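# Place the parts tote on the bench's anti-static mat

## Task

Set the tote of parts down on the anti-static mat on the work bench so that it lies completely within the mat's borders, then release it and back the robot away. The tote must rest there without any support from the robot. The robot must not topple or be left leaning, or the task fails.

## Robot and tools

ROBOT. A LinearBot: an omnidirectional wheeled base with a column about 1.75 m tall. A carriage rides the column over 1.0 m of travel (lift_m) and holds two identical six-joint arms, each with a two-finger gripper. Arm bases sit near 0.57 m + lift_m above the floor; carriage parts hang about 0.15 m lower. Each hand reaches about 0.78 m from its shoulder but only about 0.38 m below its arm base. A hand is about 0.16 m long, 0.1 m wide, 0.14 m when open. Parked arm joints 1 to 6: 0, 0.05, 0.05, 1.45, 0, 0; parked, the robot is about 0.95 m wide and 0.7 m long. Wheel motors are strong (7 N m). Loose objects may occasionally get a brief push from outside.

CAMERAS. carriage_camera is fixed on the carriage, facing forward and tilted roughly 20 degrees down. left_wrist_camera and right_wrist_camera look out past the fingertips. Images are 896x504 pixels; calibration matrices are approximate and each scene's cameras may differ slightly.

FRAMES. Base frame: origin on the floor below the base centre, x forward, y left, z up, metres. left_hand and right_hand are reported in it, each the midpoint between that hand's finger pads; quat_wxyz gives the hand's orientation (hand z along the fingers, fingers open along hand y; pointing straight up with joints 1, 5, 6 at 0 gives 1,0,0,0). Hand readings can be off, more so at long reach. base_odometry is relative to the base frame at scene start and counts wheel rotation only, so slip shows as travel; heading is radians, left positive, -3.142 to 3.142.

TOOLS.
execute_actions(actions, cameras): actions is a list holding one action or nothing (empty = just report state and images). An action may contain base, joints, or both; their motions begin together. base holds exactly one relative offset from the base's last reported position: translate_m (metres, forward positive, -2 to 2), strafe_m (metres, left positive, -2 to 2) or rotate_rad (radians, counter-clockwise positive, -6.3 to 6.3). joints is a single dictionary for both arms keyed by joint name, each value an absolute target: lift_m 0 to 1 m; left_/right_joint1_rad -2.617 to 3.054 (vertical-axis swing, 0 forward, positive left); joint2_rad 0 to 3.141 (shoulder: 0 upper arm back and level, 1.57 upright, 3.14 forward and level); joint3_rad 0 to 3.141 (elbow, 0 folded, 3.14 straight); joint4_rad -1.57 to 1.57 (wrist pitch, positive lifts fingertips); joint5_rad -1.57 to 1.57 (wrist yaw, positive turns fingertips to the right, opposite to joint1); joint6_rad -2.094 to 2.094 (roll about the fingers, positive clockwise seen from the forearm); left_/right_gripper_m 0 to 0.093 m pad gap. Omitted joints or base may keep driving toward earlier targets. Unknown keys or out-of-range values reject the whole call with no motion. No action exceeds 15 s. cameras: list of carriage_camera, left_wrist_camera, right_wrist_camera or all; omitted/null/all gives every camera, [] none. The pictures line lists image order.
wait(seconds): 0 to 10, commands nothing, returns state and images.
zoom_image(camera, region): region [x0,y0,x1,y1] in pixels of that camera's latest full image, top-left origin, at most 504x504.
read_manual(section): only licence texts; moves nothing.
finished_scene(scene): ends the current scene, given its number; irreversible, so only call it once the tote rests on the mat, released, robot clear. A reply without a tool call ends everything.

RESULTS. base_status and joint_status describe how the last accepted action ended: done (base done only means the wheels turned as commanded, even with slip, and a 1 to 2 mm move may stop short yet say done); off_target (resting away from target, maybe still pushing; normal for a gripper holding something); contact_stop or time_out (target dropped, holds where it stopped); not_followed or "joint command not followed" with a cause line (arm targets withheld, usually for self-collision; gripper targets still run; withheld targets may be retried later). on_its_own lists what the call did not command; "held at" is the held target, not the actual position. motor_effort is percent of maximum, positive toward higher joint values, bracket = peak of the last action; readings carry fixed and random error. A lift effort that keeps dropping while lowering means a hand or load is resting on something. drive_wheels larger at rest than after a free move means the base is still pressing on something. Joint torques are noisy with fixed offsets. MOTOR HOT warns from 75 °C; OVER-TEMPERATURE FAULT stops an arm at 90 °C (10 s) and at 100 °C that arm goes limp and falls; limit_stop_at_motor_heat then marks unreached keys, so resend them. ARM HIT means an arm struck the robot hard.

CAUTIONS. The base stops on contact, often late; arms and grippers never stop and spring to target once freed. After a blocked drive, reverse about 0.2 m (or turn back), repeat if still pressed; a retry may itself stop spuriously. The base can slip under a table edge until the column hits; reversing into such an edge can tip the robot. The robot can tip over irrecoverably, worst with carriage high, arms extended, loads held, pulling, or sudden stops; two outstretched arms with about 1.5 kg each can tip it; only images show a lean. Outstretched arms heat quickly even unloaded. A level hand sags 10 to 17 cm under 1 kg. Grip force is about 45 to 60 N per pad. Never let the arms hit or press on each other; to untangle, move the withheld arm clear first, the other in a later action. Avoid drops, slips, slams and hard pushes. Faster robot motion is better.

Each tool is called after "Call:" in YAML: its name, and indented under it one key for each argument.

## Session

Call:
execute_actions:
  actions: []

Scene clock: 0.00 s.
Joint torques (N m, as the arm reports them, + toward a larger angle): no reading
base_odometry: x=+0.000 y=+0.000 heading=+0.000 (m, m, rad; odometry frame)
base_status: not commanded
joint_positions: lift_m=+0.301 left_joint1_rad=+0.020 left_joint2_rad=+0.058 left_joint3_rad=+0.059 left_joint4_rad=+1.459 left_joint5_rad=+0.023 left_joint6_rad=+0.045 left_gripper_m=+0.095 right_joint1_rad=-0.014 right_joint2_rad=+0.035 right_joint3_rad=+0.064 right_joint4_rad=+1.423 right_joint5_rad=-0.012 right_joint6_rad=+0.030 right_gripper_m=+0.095
joint_status: not commanded
motor_effort: lift_m=+22 drive_wheels=+2 (%)
left_hand: x=+0.3087 y=+0.3134 z=+1.2865 quat_wxyz=(+0.998, +0.012, +0.055, +0.032) (m; base frame)
right_hand: x=+0.3087 y=-0.3150 z=+1.2868 quat_wxyz=(+0.998, -0.005, +0.060, +0.008) (m; base frame)
pictures: carriage_camera, left_wrist_camera, right_wrist_camera
camera_calibration (this result's frames):
carriage_camera: T_world_to_cam=[[0.0256014, -0.998776, 0.0423108, -0.0619731], [-0.33211, -0.0484184, -0.941997, 1.25536], [0.942893, 0.0100646, -0.332943, 0.245658], [0, 0, 0, 1]] pos_world=[0.186876, -0.00358714, 1.26696]
left_wrist_camera: T_world_to_cam=[[0.0663642, -0.994967, -0.0750712, 0.382782], [0.750049, 0.0993637, -0.653876, 0.584988], [0.658045, -0.0129131, 0.752868, -1.04609], [0, 0, 0, 1]] pos_world=[0.224201, 0.309221, 1.19881]
right_wrist_camera: T_world_to_cam=[[0.0224901, -0.997993, -0.0591988, -0.248142], [0.753902, 0.0558196, -0.654611, 0.634939], [0.656602, -0.0299078, 0.753644, -1.05597], [0, 0, 0, 1]] pos_world=[0.220252, -0.314668, 1.19678]
Images, in order (width x height): carriage_camera 896x504, left_wrist_camera 896x504, right_wrist_camera 896x504.

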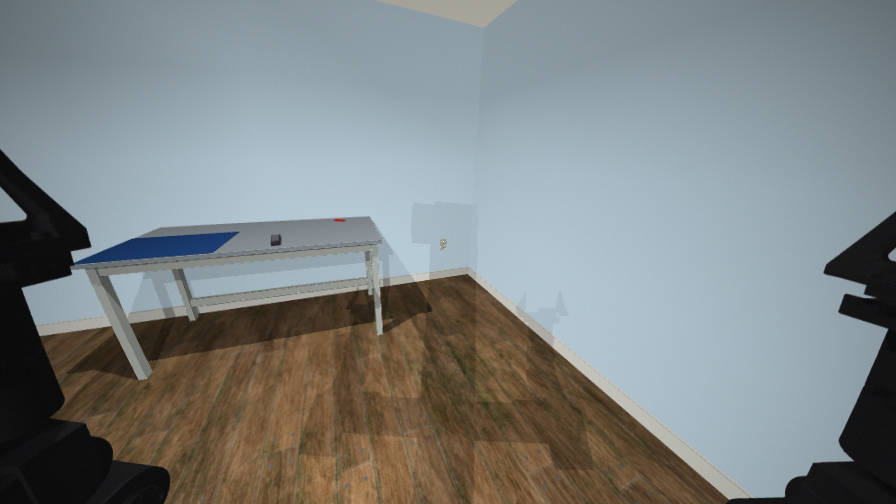

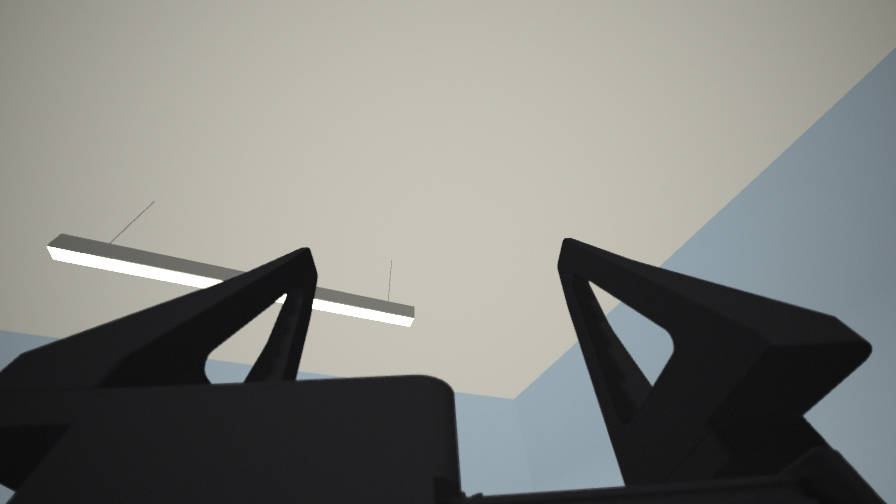

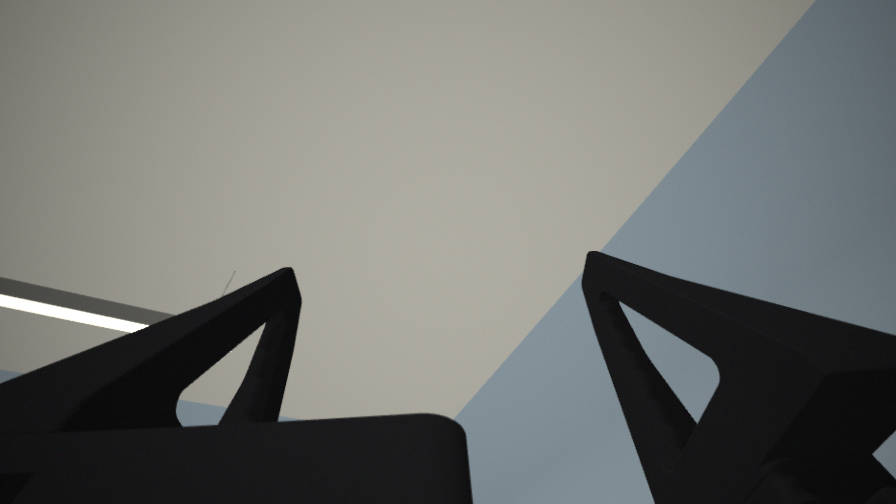

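Call:
execute_actions:
  actions:
    - {"base":{"rotate_rad":-2.734}}
  cameras: ["carriage_camera"]

Scene clock: 11.33 s.
Joint torques (N m, as the arm reports them, + toward a larger angle): left_arm=[-0.02  3.9   6.63 -0.21 -0.02 -0.15] | right_arm=[-0.28  4.02  7.18 -0.12  0.11 -0.13]
base_odometry: x=+0.000 y=+0.000 heading=-2.733 (m, m, rad; odometry frame)
base_status: done
joint_positions: lift_m=+0.301 left_joint1_rad=+0.020 left_joint2_rad=+0.058 left_joint3_rad=+0.059 left_joint4_rad=+1.456 left_joint5_rad=+0.023 left_joint6_rad=+0.045 left_gripper_m=+0.095 right_joint1_rad=-0.014 right_joint2_rad=+0.035 right_joint3_rad=+0.064 right_joint4_rad=+1.420 right_joint5_rad=-0.012 right_joint6_rad=+0.030 right_gripper_m=+0.095
joint_status: not commanded
motor_effort: lift_m=+22(22) drive_wheels=+8(15) (%)
left_hand: x=+0.3093 y=+0.3134 z=+1.2864 quat_wxyz=(+0.998, +0.012, +0.056, +0.032) (m; base frame)
right_hand: x=+0.3096 y=-0.3151 z=+1.2867 quat_wxyz=(+0.998, -0.004, +0.061, +0.008) (m; base frame)
pictures: carriage_camera
camera_calibration (this result's frames):
carriage_camera: T_world_to_cam=[[0.0256014, -0.998776, 0.0423108, -0.0619731], [-0.33211, -0.0484184, -0.941997, 1.25536], [0.942893, 0.0100646, -0.332943, 0.245658], [0, 0, 0, 1]] pos_world=[0.186876, -0.00358714, 1.26696]
Images, in order (width x height): carriage_camera 896x504.

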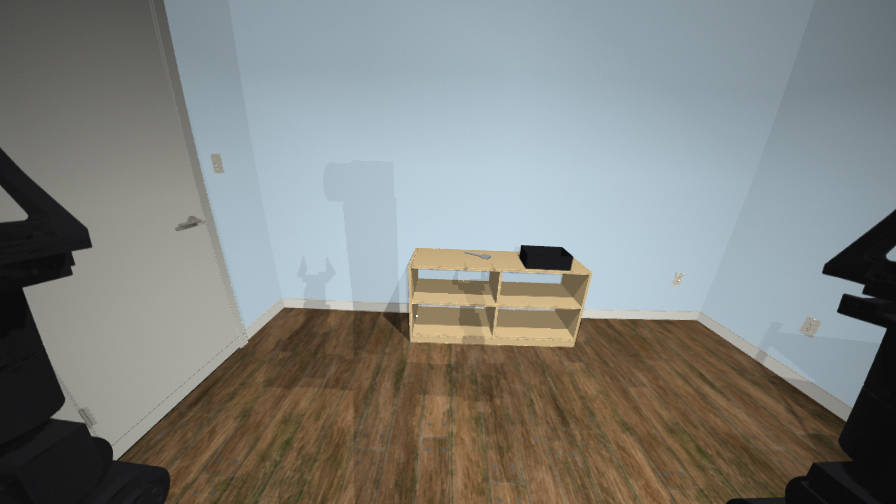

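Call:
zoom_image:
  camera: "carriage_camera"
  region: [400, 230, 600, 360]

Region (400, 230, 600, 360) of carriage_camera's 896x504 image, scaled by 2.520, with more detail than that image has; it fills the top 328 rows of this view, and the rest is white.

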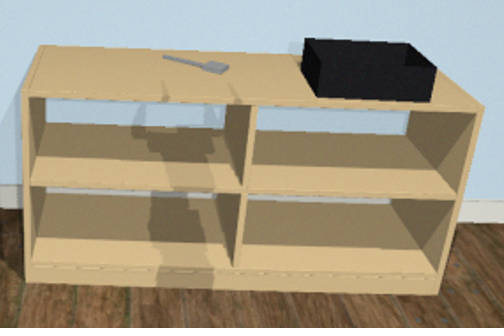

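Call:
execute_actions:
  actions:
    - {"base":{"strafe_m":-0.655},"joints":{"lift_m":0.38,"left_joint1_rad":-0.25,"left_joint2_rad":2.224,"left_joint3_rad":0.875,"left_joint4_rad":-0.221,"left_joint5_rad":0,"left_joint6_rad":-0.61,"right_joint1_rad":0.25,"right_joint2_rad":2.224,"right_joint3_rad":0.875,"right_joint4_rad":-0.221,"right_joint5_rad":0,"right_joint6_rad":0.61}}
  cameras: ["carriage_camera"]

Scene clock: 32.67 s.
Joint torques (N m, as the arm reports them, + toward a larger angle): left_arm=[-0.48 -7.21  4.27  0.33 -0.09 -0.22] | right_arm=[ 0.17 -9.11  4.07  0.31  0.22 -0.05]
base_odometry: x=-0.259 y=+0.602 heading=-2.735 (m, m, rad; odometry frame)
base_status: done
joint_positions: lift_m=+0.380 left_joint1_rad=-0.244 left_joint2_rad=+2.219 left_joint3_rad=+0.869 left_joint4_rad=-0.221 left_joint5_rad=+0.004 left_joint6_rad=-0.602 left_gripper_m=+0.095 right_joint1_rad=+0.244 right_joint2_rad=+2.221 right_joint3_rad=+0.870 right_joint4_rad=-0.222 right_joint5_rad=-0.004 right_joint6_rad=+0.604 right_gripper_m=+0.095
joint_status: all done
motor_effort: lift_m=+21(26) drive_wheels=-9(21) (%)
left_hand: x=+0.5629 y=+0.2455 z=+0.7838 quat_wxyz=(-0.001, -0.178, +0.984, -0.002) (m; base frame)
right_hand: x=+0.5628 y=-0.2457 z=+0.7834 quat_wxyz=(-0.002, +0.179, +0.984, +0.001) (m; base frame)
pictures: carriage_camera
camera_calibration (this result's frames):
carriage_camera: T_world_to_cam=[[0.0256014, -0.998776, 0.0423108, -0.0653004], [-0.33211, -0.0484184, -0.941997, 1.32944], [0.942893, 0.0100646, -0.332943, 0.271841], [0, 0, 0, 1]] pos_world=[0.186876, -0.00358714, 1.3456]
Images, in order (width x height): carriage_camera 896x504.

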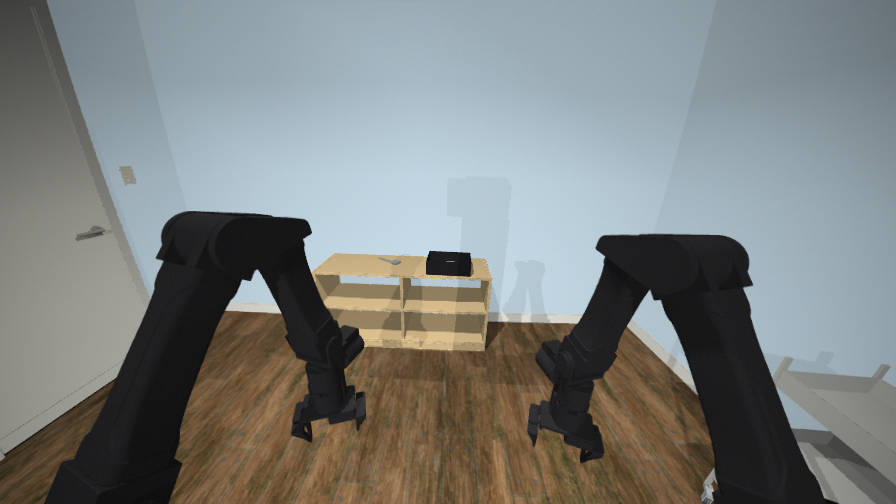

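Call:
execute_actions:
  actions:
    - {"base":{"translate_m":1.37},"joints":{"left_joint1_rad":-0.61,"right_joint1_rad":0.61}}

Scene clock: 42.53 s.
Joint torques (N m, as the arm reports them, + toward a larger angle): left_arm=[ 0.05 -7.16  4.26  0.35 -0.1  -0.23] | right_arm=[-0.41 -9.01  4.18  0.28  0.17 -0.08]
base_odometry: x=-1.518 y=+0.061 heading=-2.735 (m, m, rad; odometry frame)
base_status: done
joint_positions: lift_m=+0.380 left_joint1_rad=-0.611 left_joint2_rad=+2.219 left_joint3_rad=+0.869 left_joint4_rad=-0.222 left_joint5_rad=+0.004 left_joint6_rad=-0.603 left_gripper_m=+0.095 right_joint1_rad=+0.613 right_joint2_rad=+2.221 right_joint3_rad=+0.870 right_joint4_rad=-0.223 right_joint5_rad=-0.002 right_joint6_rad=+0.604 right_gripper_m=+0.095
joint_status: all done
motor_effort: lift_m=+21(21) drive_wheels=-6(16) (%)
left_hand: x=+0.5185 y=+0.1490 z=+0.7838 quat_wxyz=(-0.001, +0.004, +1.000, -0.001) (m; base frame)
right_hand: x=+0.5180 y=-0.1490 z=+0.7834 quat_wxyz=(-0.002, -0.004, +1.000, +0.000) (m; base frame)
pictures: carriage_camera, left_wrist_camera, right_wrist_camera
camera_calibration (this result's frames):
carriage_camera: T_world_to_cam=[[0.0256014, -0.998776, 0.0423108, -0.0653004], [-0.33211, -0.0484184, -0.941997, 1.32944], [0.942893, 0.0100646, -0.332943, 0.271841], [0, 0, 0, 1]] pos_world=[0.186876, -0.00358714, 1.3456]
left_wrist_camera: T_world_to_cam=[[-0.0173967, -0.99863, 0.0493424, 0.114075], [-0.819913, 0.042492, 0.570909, -0.0222656], [-0.572224, -0.0305245, -0.819529, 1.06508], [0, 0, 0, 1]] pos_world=[0.593195, 0.147376, 0.879951]
right_wrist_camera: T_world_to_cam=[[-0.00468624, -0.997766, 0.0666373, -0.201398], [-0.825442, 0.0414751, 0.562962, 0.000429981], [-0.564468, -0.052367, -0.823792, 1.05586], [0, 0, 0, 1]] pos_world=[0.595408, -0.145673, 0.882985]
Images, in order (width x height): carriage_camera 896x504, left_wrist_camera 896x504, right_wrist_camera 896x504.

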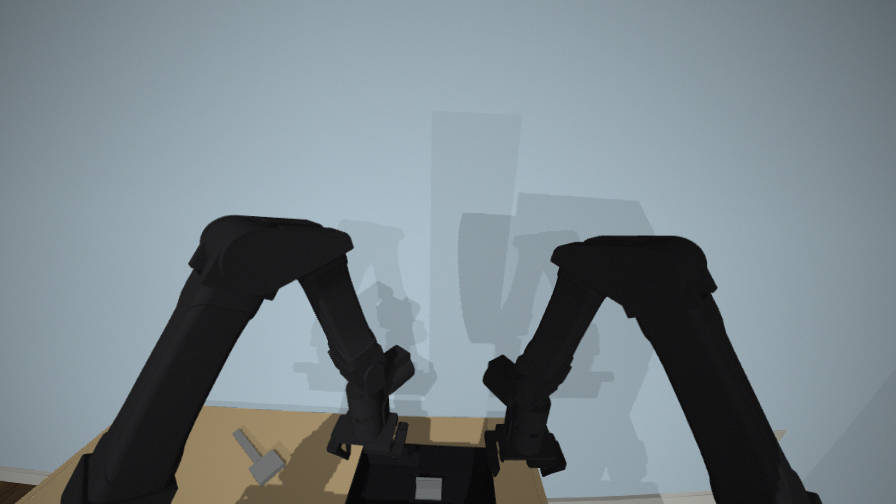

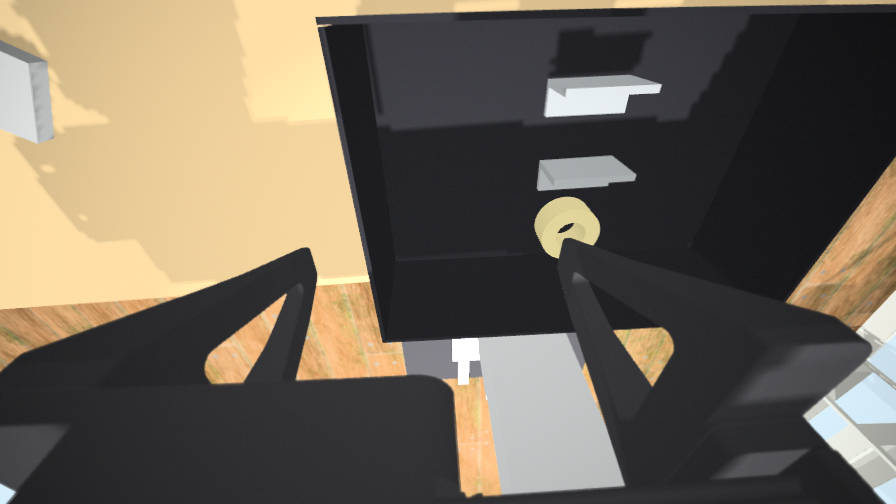

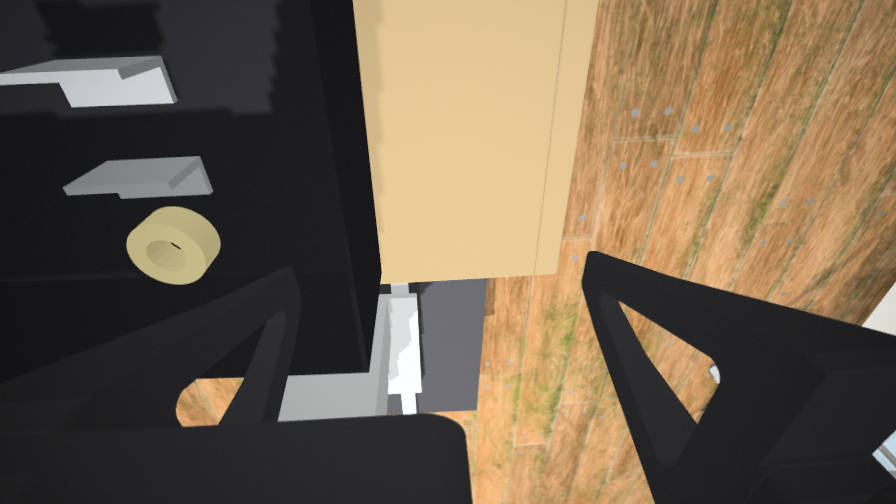

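Call:
execute_actions:
  actions:
    - {"joints":{"lift_m":0.345,"left_joint1_rad":-0.53,"left_joint2_rad":2.146,"left_joint3_rad":0.679,"left_joint4_rad":-0.104,"left_joint6_rad":-0.545,"right_joint1_rad":0.784,"right_joint2_rad":2.236,"right_joint3_rad":0.91,"right_joint4_rad":-0.24,"right_joint6_rad":0.79}}
  cameras: ["left_wrist_camera","right_wrist_camera"]

Scene clock: 65.07 s.
Joint torques (N m, as the arm reports them, + toward a larger angle): left_arm=[-0.07 -7.4   2.78  0.38 -0.06 -0.1 ] | right_arm=[-0.66 -9.02  4.8   0.22  0.17 -0.07]
base_odometry: x=-1.518 y=+0.061 heading=-2.735 (m, m, rad; odometry frame)
base_status: not commanded
joint_positions: lift_m=+0.345 left_joint1_rad=-0.529 left_joint2_rad=+2.159 left_joint3_rad=+0.682 left_joint4_rad=-0.111 left_joint5_rad=+0.002 left_joint6_rad=-0.550 left_gripper_m=+0.095 right_joint1_rad=+0.789 right_joint2_rad=+2.233 right_joint3_rad=+0.898 right_joint4_rad=-0.236 right_joint5_rad=-0.001 right_joint6_rad=+0.783 right_gripper_m=+0.095
joint_status: all done
motor_effort: lift_m=+22(21) drive_wheels=+5(7) (%)
left_hand: x=+0.4910 y=+0.1930 z=+0.7454 quat_wxyz=(-0.008, -0.011, +1.000, +0.004) (m; base frame)
right_hand: x=+0.4898 y=-0.1051 z=+0.7482 quat_wxyz=(-0.001, -0.003, +1.000, +0.000) (m; base frame)
pictures: left_wrist_camera, right_wrist_camera
camera_calibration (this result's frames):
left_wrist_camera: T_world_to_cam=[[0.0125562, -0.999155, 0.0391466, 0.152412], [-0.81259, 0.0126183, 0.5827, -0.0313118], [-0.582701, -0.0391266, -0.811744, 1.02025], [0, 0, 0, 1]] pos_world=[0.567141, 0.192597, 0.840458]
right_wrist_camera: T_world_to_cam=[[-0.0079132, -0.997809, 0.065685, -0.153128], [-0.826871, 0.0434686, 0.560709, -0.00227414], [-0.562336, -0.0498761, -0.825404, 1.01371], [0, 0, 0, 1]] pos_world=[0.566952, -0.102133, 0.848052]
Images, in order (width x height): left_wrist_camera 896x504, right_wrist_camera 896x504.

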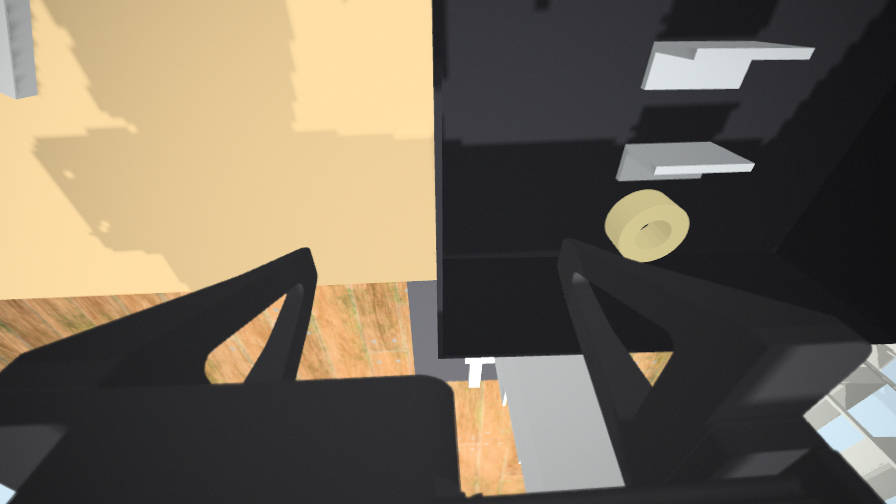

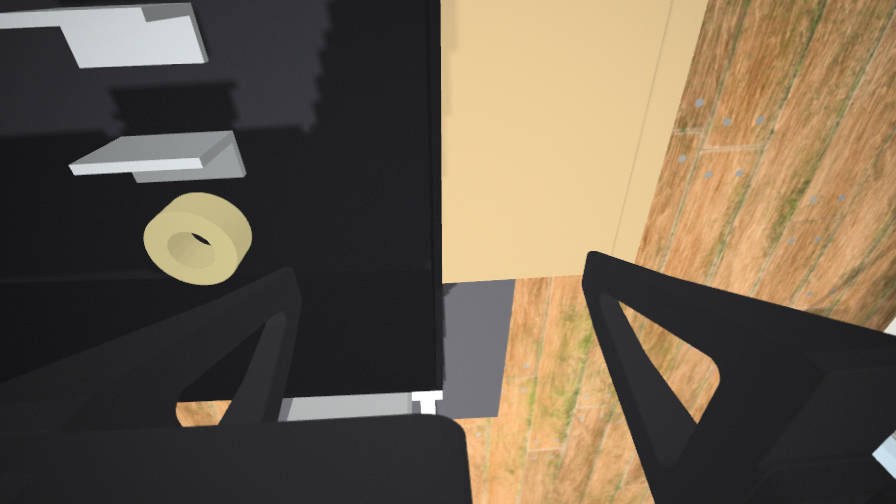

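Both grippers are centred over the tote's side walls, so I'll lower onto them.

Call:
execute_actions:
  actions:
    - {"joints":{"lift_m":0.27,"left_gripper_m":0.04,"right_gripper_m":0.04}}
  cameras: ["left_wrist_camera","right_wrist_camera"]

Scene clock: 70.83 s.
Joint torques (N m, as the arm reports them, + toward a larger angle): left_arm=[-0.12 -7.25  2.78  0.38 -0.07 -0.09] | right_arm=[-0.64 -9.27  4.89  0.26  0.15 -0.1 ]
base_odometry: x=-1.518 y=+0.061 heading=-2.735 (m, m, rad; odometry frame)
base_status: not commanded
joint_positions: lift_m=+0.270 left_joint1_rad=-0.529 left_joint2_rad=+2.157 left_joint3_rad=+0.682 left_joint4_rad=-0.109 left_joint5_rad=+0.002 left_joint6_rad=-0.550 left_gripper_m=+0.040 right_joint1_rad=+0.789 right_joint2_rad=+2.235 right_joint3_rad=+0.898 right_joint4_rad=-0.237 right_joint5_rad=-0.001 right_joint6_rad=+0.783 right_gripper_m=+0.040
joint_status: all done
motor_effort: lift_m=+22(22) drive_wheels=+5(6) (%)
left_hand: x=+0.4920 y=+0.1924 z=+0.6709 quat_wxyz=(-0.006, -0.011, +1.000, +0.003) (m; base frame)
right_hand: x=+0.4894 y=-0.1056 z=+0.6727 quat_wxyz=(-0.001, -0.003, +1.000, -0.001) (m; base frame)
pictures: left_wrist_camera, right_wrist_camera
camera_calibration (this result's frames):
left_wrist_camera: T_world_to_cam=[[0.0123968, -0.999061, 0.0415034, 0.153206], [-0.814886, 0.0139604, 0.579453, 0.0159805], [-0.579488, -0.041004, -0.813948, 0.960589], [0, 0, 0, 1]] pos_world=[0.567773, 0.192228, 0.766251]
right_wrist_camera: T_world_to_cam=[[-0.00782326, -0.997683, 0.0675845, -0.149943], [-0.826118, 0.0445306, 0.561734, 0.0388501], [-0.563442, -0.0514382, -0.824552, 0.950927], [0, 0, 0, 1]] pos_world=[0.566714, -0.102412, 0.7724]
Images, in order (width x height): left_wrist_camera 896x504, right_wrist_camera 896x504.

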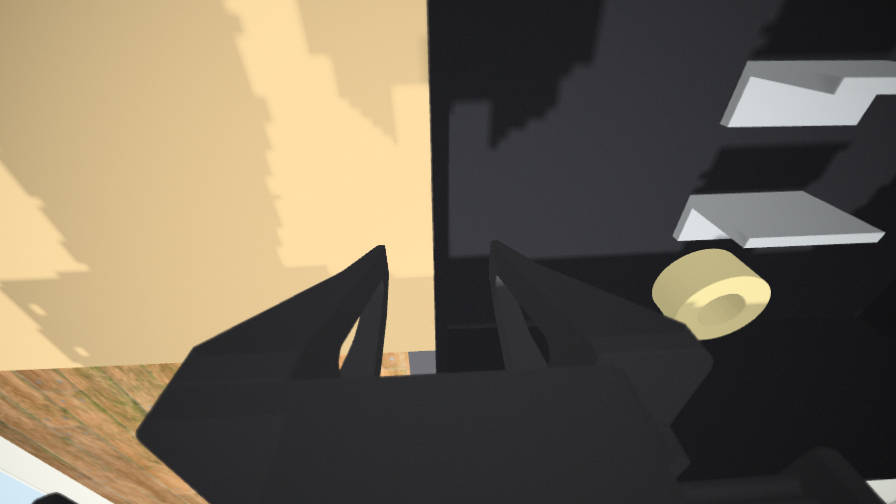

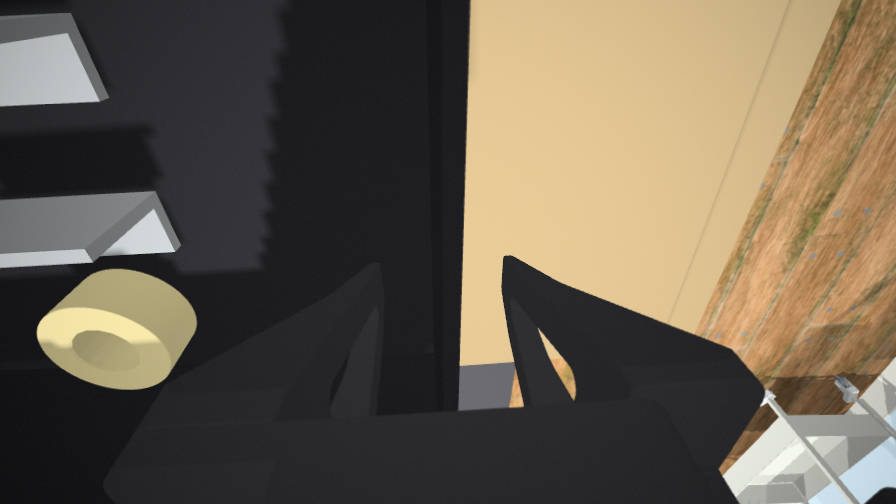

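Call:
execute_actions:
  actions:
    - {"joints":{"left_gripper_m":0.0,"right_gripper_m":0.0}}
  cameras: []

Call:
execute_actions:
  actions:
    - {"joints":{"lift_m":0.31}}
  cameras: ["left_wrist_camera","right_wrist_camera"]

Scene clock: 81.73 s.
Joint torques (N m, as the arm reports them, + toward a larger angle): left_arm=[-0.12 -7.26  2.82  0.37 -0.09 -0.12] | right_arm=[-0.46 -9.19  4.87  0.24  0.18 -0.17]
base_odometry: x=-1.518 y=+0.061 heading=-2.735 (m, m, rad; odometry frame)
base_status: not commanded
joint_positions: lift_m=+0.270 left_joint1_rad=-0.529 left_joint2_rad=+2.157 left_joint3_rad=+0.682 left_joint4_rad=-0.109 left_joint5_rad=+0.005 left_joint6_rad=-0.547 left_gripper_m=+0.003 right_joint1_rad=+0.787 right_joint2_rad=+2.235 right_joint3_rad=+0.898 right_joint4_rad=-0.233 right_joint5_rad=-0.002 right_joint6_rad=+0.795 right_gripper_m=+0.002
joint_status: all done
motor_effort: lift_m=+22(22) drive_wheels=+5(5) (%)
left_hand: x=+0.4918 y=+0.1920 z=+0.6709 quat_wxyz=(-0.007, -0.009, +1.000, +0.001) (m; base frame)
right_hand: x=+0.4904 y=-0.1052 z=+0.6727 quat_wxyz=(+0.000, +0.004, +1.000, +0.001) (m; base frame)
pictures: none
No camera images: the call's "cameras" was empty. Leave "cameras" out to get every camera's image.

Scene clock: 82.43 s.
Joint torques (N m, as the arm reports them, + toward a larger angle): left_arm=[-0.1  -7.26  2.81  0.38 -0.11 -0.15] | right_arm=[-0.34 -9.59  4.76  0.17  0.21 -0.21]
base_odometry: x=-1.518 y=+0.061 heading=-2.735 (m, m, rad; odometry frame)
base_status: not commanded
joint_positions: lift_m=+0.310 left_joint1_rad=-0.529 left_joint2_rad=+2.157 left_joint3_rad=+0.682 left_joint4_rad=-0.110 left_joint5_rad=+0.007 left_joint6_rad=-0.545 left_gripper_m=+0.003 right_joint1_rad=+0.786 right_joint2_rad=+2.240 right_joint3_rad=+0.898 right_joint4_rad=-0.229 right_joint5_rad=-0.006 right_joint6_rad=+0.797 right_gripper_m=+0.002
joint_status: all done
motor_effort: lift_m=+22(27) drive_wheels=+5(6) (%)
left_hand: x=+0.4915 y=+0.1918 z=+0.7109 quat_wxyz=(-0.008, -0.008, +1.000, +0.001) (m; base frame)
right_hand: x=+0.4898 y=-0.1052 z=+0.7113 quat_wxyz=(-0.002, +0.006, +1.000, +0.002) (m; base frame)
pictures: left_wrist_camera, right_wrist_camera
camera_calibration (this result's frames):
left_wrist_camera: T_world_to_cam=[[0.00803284, -0.998935, 0.0454301, 0.150243], [-0.812966, 0.0199298, 0.58197, -0.0115433], [-0.582256, -0.041608, -0.81194, 0.992817], [0, 0, 0, 1]] pos_world=[0.567483, 0.191622, 0.806]
right_wrist_camera: T_world_to_cam=[[-0.0244857, -0.997742, 0.062541, -0.140407], [-0.824501, 0.0555325, 0.563129, 0.0168571], [-0.56533, -0.0377765, -0.823999, 0.98498], [0, 0, 0, 1]] pos_world=[0.5673, -0.103817, 0.810911]
Images, in order (width x height): left_wrist_camera 896x504, right_wrist_camera 896x504.

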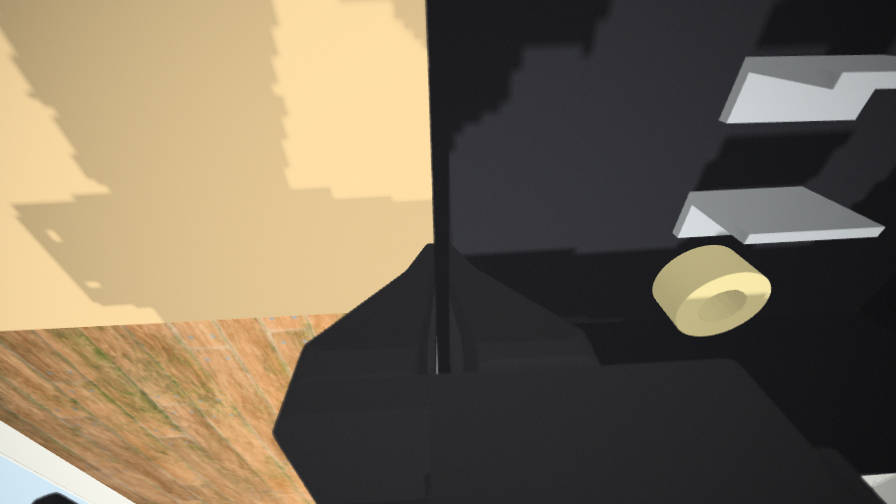

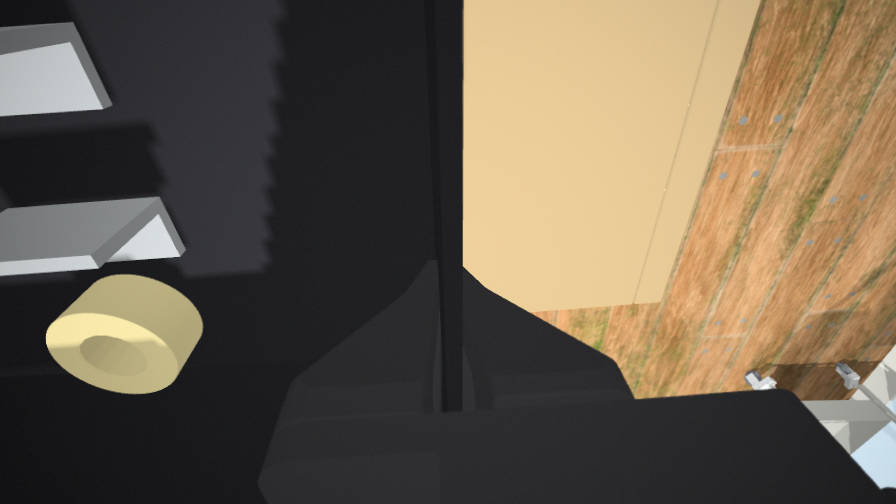

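Call:
execute_actions:
  actions:
    - {"base":{"translate_m":-1.5},"joints":{"lift_m":0.49}}
  cameras: []

Call:
execute_actions:
  actions:
    - {"base":{"rotate_rad":-3.045}}
  cameras: ["carriage_camera"]

Call:
zoom_image:
  camera: "carriage_camera"
  region: [360, 220, 560, 380]

Scene clock: 100.47 s.
Joint torques (N m, as the arm reports them, + toward a larger angle): left_arm=[-0.15 -7.28  2.77  0.37 -0.09 -0.13] | right_arm=[-0.32 -9.75  4.79  0.14  0.2  -0.21]
base_odometry: x=-0.139 y=+0.653 heading=-2.736 (m, m, rad; odometry frame)
base_status: done
joint_positions: lift_m=+0.490 left_joint1_rad=-0.529 left_joint2_rad=+2.157 left_joint3_rad=+0.682 left_joint4_rad=-0.107 left_joint5_rad=+0.005 left_joint6_rad=-0.545 left_gripper_m=+0.003 right_joint1_rad=+0.784 right_joint2_rad=+2.241 right_joint3_rad=+0.898 right_joint4_rad=-0.226 right_joint5_rad=-0.005 right_joint6_rad=+0.797 right_gripper_m=+0.002
joint_status: all done
motor_effort: lift_m=+22(27) drive_wheels=-3(14) (%)
left_hand: x=+0.4922 y=+0.1918 z=+0.8908 quat_wxyz=(-0.006, -0.008, +1.000, +0.001) (m; base frame)
right_hand: x=+0.4907 y=-0.1052 z=+0.8909 quat_wxyz=(-0.001, +0.006, +1.000, +0.003) (m; base frame)
pictures: none
No camera images: the call's "cameras" was empty. Leave "cameras" out to get every camera's image.

Scene clock: 104.67 s.
Joint torques (N m, as the arm reports them, + toward a larger angle): left_arm=[-0.08 -7.3   2.79  0.3  -0.08 -0.14] | right_arm=[ 0.23 -9.83  4.75  0.12  0.17 -0.16]
base_odometry: x=-0.140 y=+0.653 heading=+0.503 (m, m, rad; odometry frame)
base_status: done
joint_positions: lift_m=+0.490 left_joint1_rad=-0.529 left_joint2_rad=+2.157 left_joint3_rad=+0.682 left_joint4_rad=-0.098 left_joint5_rad=+0.003 left_joint6_rad=-0.545 left_gripper_m=+0.003 right_joint1_rad=+0.778 right_joint2_rad=+2.241 right_joint3_rad=+0.898 right_joint4_rad=-0.223 right_joint5_rad=-0.002 right_joint6_rad=+0.794 right_gripper_m=+0.002
joint_status: not commanded
motor_effort: lift_m=+22(22) drive_wheels=+9(24) (%)
left_hand: x=+0.4944 y=+0.1908 z=+0.8908 quat_wxyz=(-0.002, -0.008, +1.000, -0.001) (m; base frame)
right_hand: x=+0.4929 y=-0.1064 z=+0.8909 quat_wxyz=(+0.001, +0.008, +1.000, +0.003) (m; base frame)
pictures: carriage_camera
camera_calibration (this result's frames):
carriage_camera: T_world_to_cam=[[0.0256014, -0.998776, 0.0423108, -0.0699487], [-0.33211, -0.0484184, -0.941997, 1.43293], [0.942893, 0.0100646, -0.332943, 0.308419], [0, 0, 0, 1]] pos_world=[0.186876, -0.00358714, 1.45546]
Images, in order (width x height): carriage_camera 896x504.

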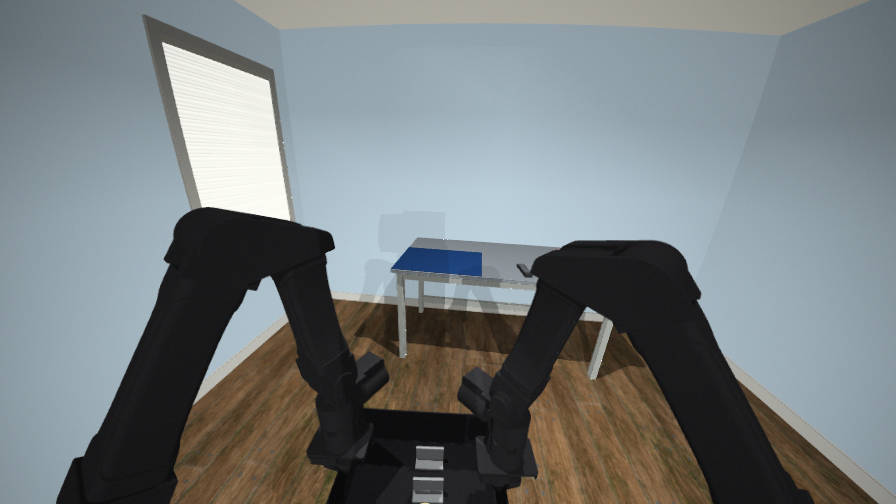

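Region (360, 220, 560, 380) of carriage_camera's 896x504 image, scaled by 2.520, with more detail than that image has; it fills the top 403 rows of this view, and the rest is white.

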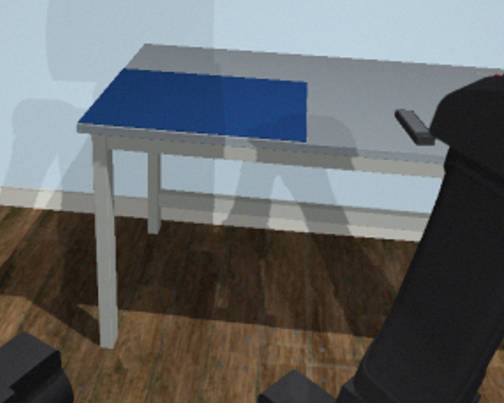

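Call:
execute_actions:
  actions:
    - {"base":{"translate_m":1.41}}

Scene clock: 119.30 s.
Joint torques (N m, as the arm reports them, + toward a larger angle): left_arm=[-0.06 -7.27  2.83  0.32 -0.09 -0.15] | right_arm=[ 0.1  -9.87  4.82  0.17  0.21 -0.18]
base_odometry: x=+1.097 y=+1.330 heading=+0.502 (m, m, rad; odometry frame)
base_status: done
joint_positions: lift_m=+0.490 left_joint1_rad=-0.529 left_joint2_rad=+2.157 left_joint3_rad=+0.682 left_joint4_rad=-0.102 left_joint5_rad=+0.004 left_joint6_rad=-0.545 left_gripper_m=+0.003 right_joint1_rad=+0.779 right_joint2_rad=+2.241 right_joint3_rad=+0.898 right_joint4_rad=-0.224 right_joint5_rad=-0.005 right_joint6_rad=+0.794 right_gripper_m=+0.002
joint_status: not commanded
motor_effort: lift_m=+22(22) drive_wheels=-10(26) (%)
left_hand: x=+0.4934 y=+0.1912 z=+0.8908 quat_wxyz=(-0.004, -0.008, +1.000, +0.000) (m; base frame)
right_hand: x=+0.4921 y=-0.1060 z=+0.8909 quat_wxyz=(+0.000, +0.007, +1.000, +0.003) (m; base frame)
pictures: carriage_camera, left_wrist_camera, right_wrist_camera
camera_calibration (this result's frames):
carriage_camera: T_world_to_cam=[[0.0256014, -0.998776, 0.0423108, -0.0699487], [-0.33211, -0.0484184, -0.941997, 1.43293], [0.942893, 0.0100646, -0.332943, 0.308419], [0, 0, 0, 1]] pos_world=[0.186876, -0.00358714, 1.45546]
left_wrist_camera: T_world_to_cam=[[0.0072406, -0.998858, 0.0472323, 0.140226], [-0.817738, 0.0212713, 0.575197, -0.106546], [-0.575544, -0.0427885, -0.81665, 1.14113], [0, 0, 0, 1]] pos_world=[0.568626, 0.191159, 0.986562]
right_wrist_camera: T_world_to_cam=[[-0.0281119, -0.997817, 0.0597638, -0.148195], [-0.826142, 0.0568513, 0.560586, -0.0791541], [-0.56276, -0.0336143, -0.825937, 1.13517], [0, 0, 0, 1]] pos_world=[0.569271, -0.105213, 0.99081]
Images, in order (width x height): carriage_camera 896x504, left_wrist_camera 896x504, right_wrist_camera 896x504.

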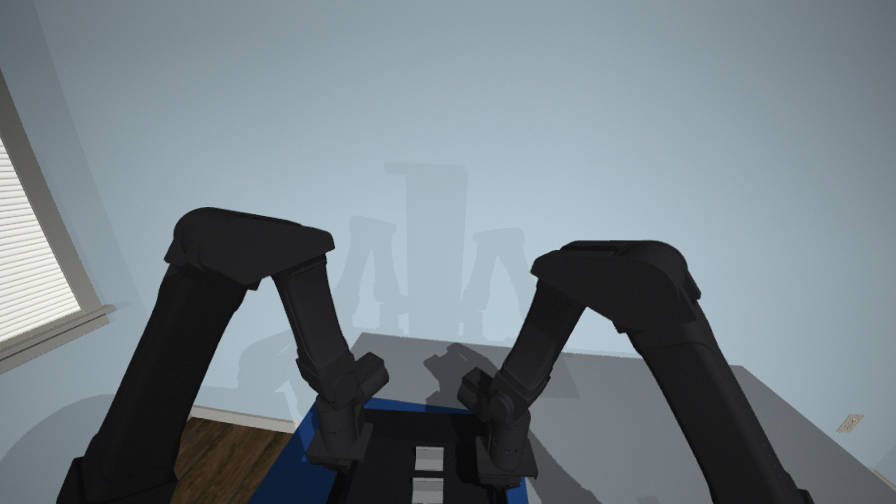

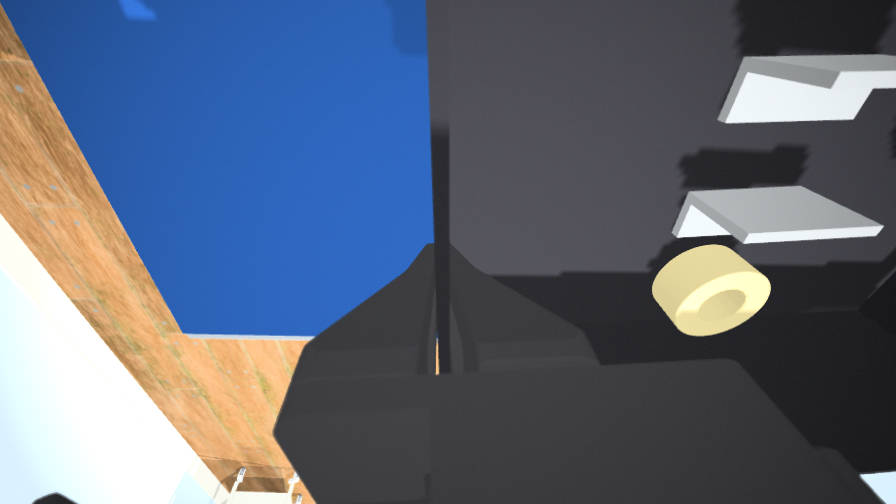

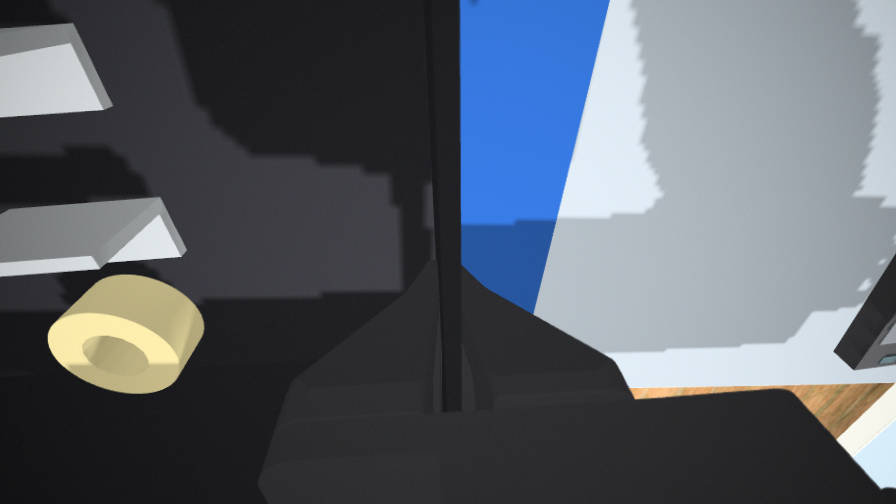

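Call:
execute_actions:
  actions:
    - {"joints":{"lift_m":0.436}}
  cameras: []

Call:
execute_actions:
  actions:
    - {"joints":{"lift_m":0.423}}
  cameras: ["right_wrist_camera"]

Scene clock: 125.73 s.
Joint torques (N m, as the arm reports them, + toward a larger angle): left_arm=[-0.09 -7.23  2.81  0.34 -0.09 -0.13] | right_arm=[ 0.08 -9.95  4.8   0.15  0.23 -0.19]
base_odometry: x=+1.097 y=+1.330 heading=+0.502 (m, m, rad; odometry frame)
base_status: not commanded
joint_positions: lift_m=+0.436 left_joint1_rad=-0.529 left_joint2_rad=+2.157 left_joint3_rad=+0.682 left_joint4_rad=-0.105 left_joint5_rad=+0.006 left_joint6_rad=-0.545 left_gripper_m=+0.003 right_joint1_rad=+0.780 right_joint2_rad=+2.243 right_joint3_rad=+0.898 right_joint4_rad=-0.223 right_joint5_rad=-0.009 right_joint6_rad=+0.793 right_gripper_m=+0.002
joint_status: all done
motor_effort: lift_m=+23(22) drive_wheels=-9(10) (%)
left_hand: x=+0.4925 y=+0.1913 z=+0.8368 quat_wxyz=(-0.006, -0.008, +1.000, +0.000) (m; base frame)
right_hand: x=+0.4914 y=-0.1058 z=+0.8363 quat_wxyz=(-0.002, +0.007, +1.000, +0.004) (m; base frame)
pictures: none
No camera images: the call's "cameras" was empty. Leave "cameras" out to get every camera's image.

Scene clock: 126.23 s.
Joint torques (N m, as the arm reports them, + toward a larger angle): left_arm=[-0.11 -7.14  2.82  0.38 -0.1  -0.14] | right_arm=[ 0.07 -9.28  4.75  0.23  0.25 -0.16]
base_odometry: x=+1.097 y=+1.330 heading=+0.502 (m, m, rad; odometry frame)
base_status: not commanded
joint_positions: lift_m=+0.423 left_joint1_rad=-0.529 left_joint2_rad=+2.155 left_joint3_rad=+0.682 left_joint4_rad=-0.110 left_joint5_rad=+0.005 left_joint6_rad=-0.545 left_gripper_m=+0.003 right_joint1_rad=+0.780 right_joint2_rad=+2.236 right_joint3_rad=+0.899 right_joint4_rad=-0.234 right_joint5_rad=-0.010 right_joint6_rad=+0.793 right_gripper_m=+0.002
joint_status: all done
motor_effort: lift_m=+19(19) drive_wheels=-9(10) (%)
left_hand: x=+0.4921 y=+0.1918 z=+0.8245 quat_wxyz=(-0.007, -0.008, +1.000, +0.001) (m; base frame)
right_hand: x=+0.4910 y=-0.1059 z=+0.8258 quat_wxyz=(-0.003, +0.007, +1.000, +0.004) (m; base frame)
pictures: right_wrist_camera
camera_calibration (this result's frames):
right_wrist_camera: T_world_to_cam=[[-0.0269702, -0.997856, 0.0596265, -0.144685], [-0.822695, 0.0560399, 0.565715, -0.0496225], [-0.567843, -0.033797, -0.822443, 1.08029], [0, 0, 0, 1]] pos_world=[0.568709, -0.105083, 0.925175]
Images, in order (width x height): right_wrist_camera 896x504.

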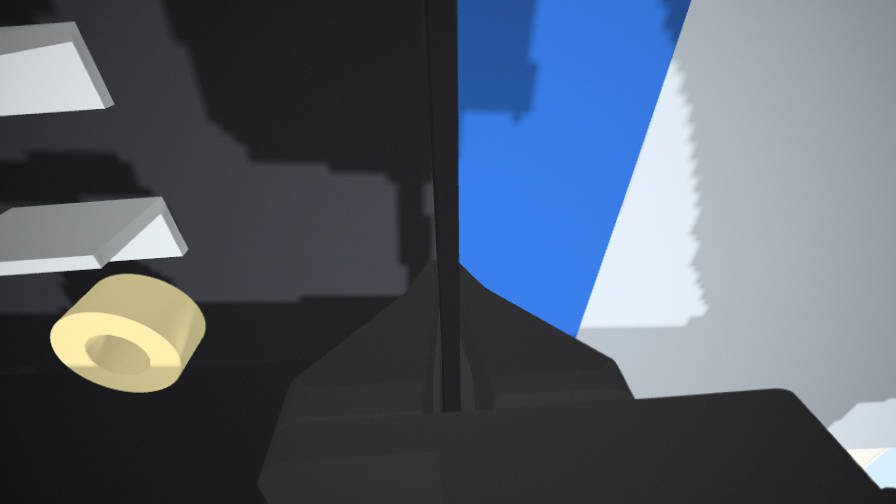

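Call:
execute_actions:
  actions:
    - {"joints":{"left_gripper_m":0.05,"right_gripper_m":0.05}}
  cameras: []

Call:
execute_actions:
  actions:
    - {"joints":{"lift_m":0.52}}
  cameras: []

Call:
execute_actions:
  actions:
    - {"base":{"translate_m":-0.5},"joints":{"left_joint1_rad":0,"right_joint1_rad":0}}
  cameras: ["carriage_camera"]

Scene clock: 135.87 s.
Joint torques (N m, as the arm reports them, + toward a larger angle): left_arm=[-0.1  -7.12  2.8   0.39 -0.1  -0.14] | right_arm=[ 0.16 -9.21  4.79  0.26  0.2  -0.15]
base_odometry: x=+1.097 y=+1.330 heading=+0.502 (m, m, rad; odometry frame)
base_status: not commanded
joint_positions: lift_m=+0.423 left_joint1_rad=-0.529 left_joint2_rad=+2.155 left_joint3_rad=+0.682 left_joint4_rad=-0.109 left_joint5_rad=+0.005 left_joint6_rad=-0.545 left_gripper_m=+0.050 right_joint1_rad=+0.780 right_joint2_rad=+2.236 right_joint3_rad=+0.899 right_joint4_rad=-0.237 right_joint5_rad=-0.007 right_joint6_rad=+0.793 right_gripper_m=+0.050
joint_status: all done
motor_effort: lift_m=+20(20) drive_wheels=+8(9) (%)
left_hand: x=+0.4923 y=+0.1917 z=+0.8245 quat_wxyz=(-0.006, -0.008, +1.000, +0.001) (m; base frame)
right_hand: x=+0.4908 y=-0.1067 z=+0.8257 quat_wxyz=(-0.003, +0.007, +1.000, +0.002) (m; base frame)
pictures: none
No camera images: the call's "cameras" was empty. Leave "cameras" out to get every camera's image.

Scene clock: 136.80 s.
Joint torques (N m, as the arm reports them, + toward a larger angle): left_arm=[-0.04 -7.17  2.85  0.36 -0.09 -0.15] | right_arm=[ 0.09 -9.41  4.72  0.25  0.18 -0.14]
base_odometry: x=+1.097 y=+1.330 heading=+0.502 (m, m, rad; odometry frame)
base_status: not commanded
joint_positions: lift_m=+0.520 left_joint1_rad=-0.529 left_joint2_rad=+2.155 left_joint3_rad=+0.682 left_joint4_rad=-0.107 left_joint5_rad=+0.005 left_joint6_rad=-0.545 left_gripper_m=+0.050 right_joint1_rad=+0.780 right_joint2_rad=+2.236 right_joint3_rad=+0.899 right_joint4_rad=-0.238 right_joint5_rad=-0.003 right_joint6_rad=+0.793 right_gripper_m=+0.050
joint_status: all done
motor_effort: lift_m=+22(27) drive_wheels=-9(9) (%)
left_hand: x=+0.4927 y=+0.1915 z=+0.9213 quat_wxyz=(-0.005, -0.008, +1.000, +0.000) (m; base frame)
right_hand: x=+0.4909 y=-0.1075 z=+0.9225 quat_wxyz=(-0.003, +0.007, +1.000, +0.000) (m; base frame)
pictures: none
No camera images: the call's "cameras" was empty. Leave "cameras" out to get every camera's image.

Scene clock: 140.00 s.
Joint torques (N m, as the arm reports them, + toward a larger angle): left_arm=[ 0.26 -7.14  2.78  0.33 -0.09 -0.13] | right_arm=[-0.08 -9.41  4.75  0.25  0.16 -0.16]
base_odometry: x=+0.658 y=+1.090 heading=+0.501 (m, m, rad; odometry frame)
base_status: done
joint_positions: lift_m=+0.520 left_joint1_rad=-0.003 left_joint2_rad=+2.155 left_joint3_rad=+0.682 left_joint4_rad=-0.103 left_joint5_rad=+0.004 left_joint6_rad=-0.545 left_gripper_m=+0.050 right_joint1_rad=-0.002 right_joint2_rad=+2.236 right_joint3_rad=+0.899 right_joint4_rad=-0.237 right_joint5_rad=-0.001 right_joint6_rad=+0.793 right_gripper_m=+0.050
joint_status: all done
motor_effort: lift_m=+22(22) drive_wheels=-9(20) (%)
left_hand: x=+0.5279 y=+0.3154 z=+0.9213 quat_wxyz=(-0.003, -0.268, +0.963, -0.001) (m; base frame)
right_hand: x=+0.5775 y=-0.3173 z=+0.9224 quat_wxyz=(-0.001, +0.387, +0.922, +0.000) (m; base frame)
pictures: carriage_camera
camera_calibration (this result's frames):
carriage_camera: T_world_to_cam=[[0.0256014, -0.998776, 0.0423108, -0.0712209], [-0.33211, -0.0484184, -0.941997, 1.46125], [0.942893, 0.0100646, -0.332943, 0.318429], [0, 0, 0, 1]] pos_world=[0.186876, -0.00358714, 1.48553]
Images, in order (width x height): carriage_camera 896x504.

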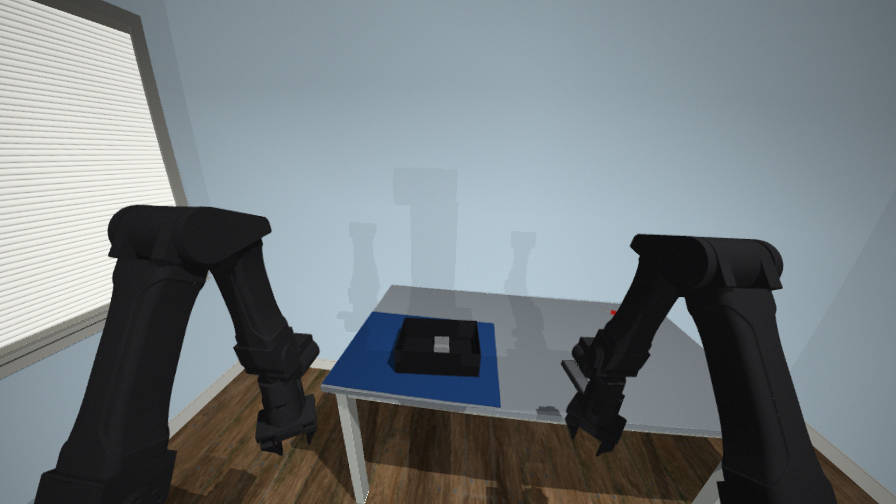

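Call:
finished_scene:
  scene: 2

The scene is finished: the task was done.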